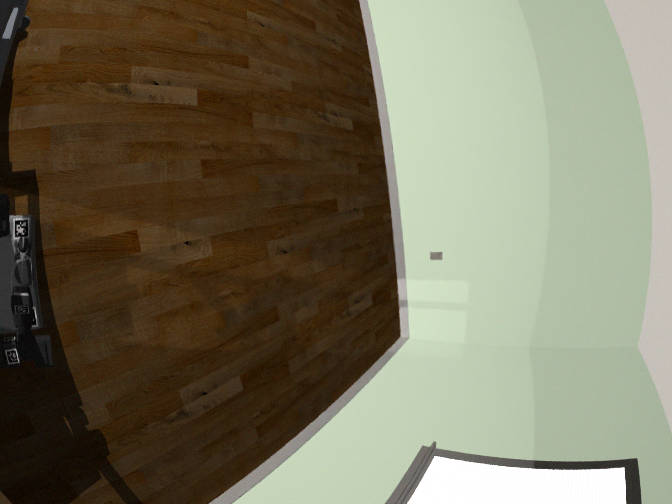

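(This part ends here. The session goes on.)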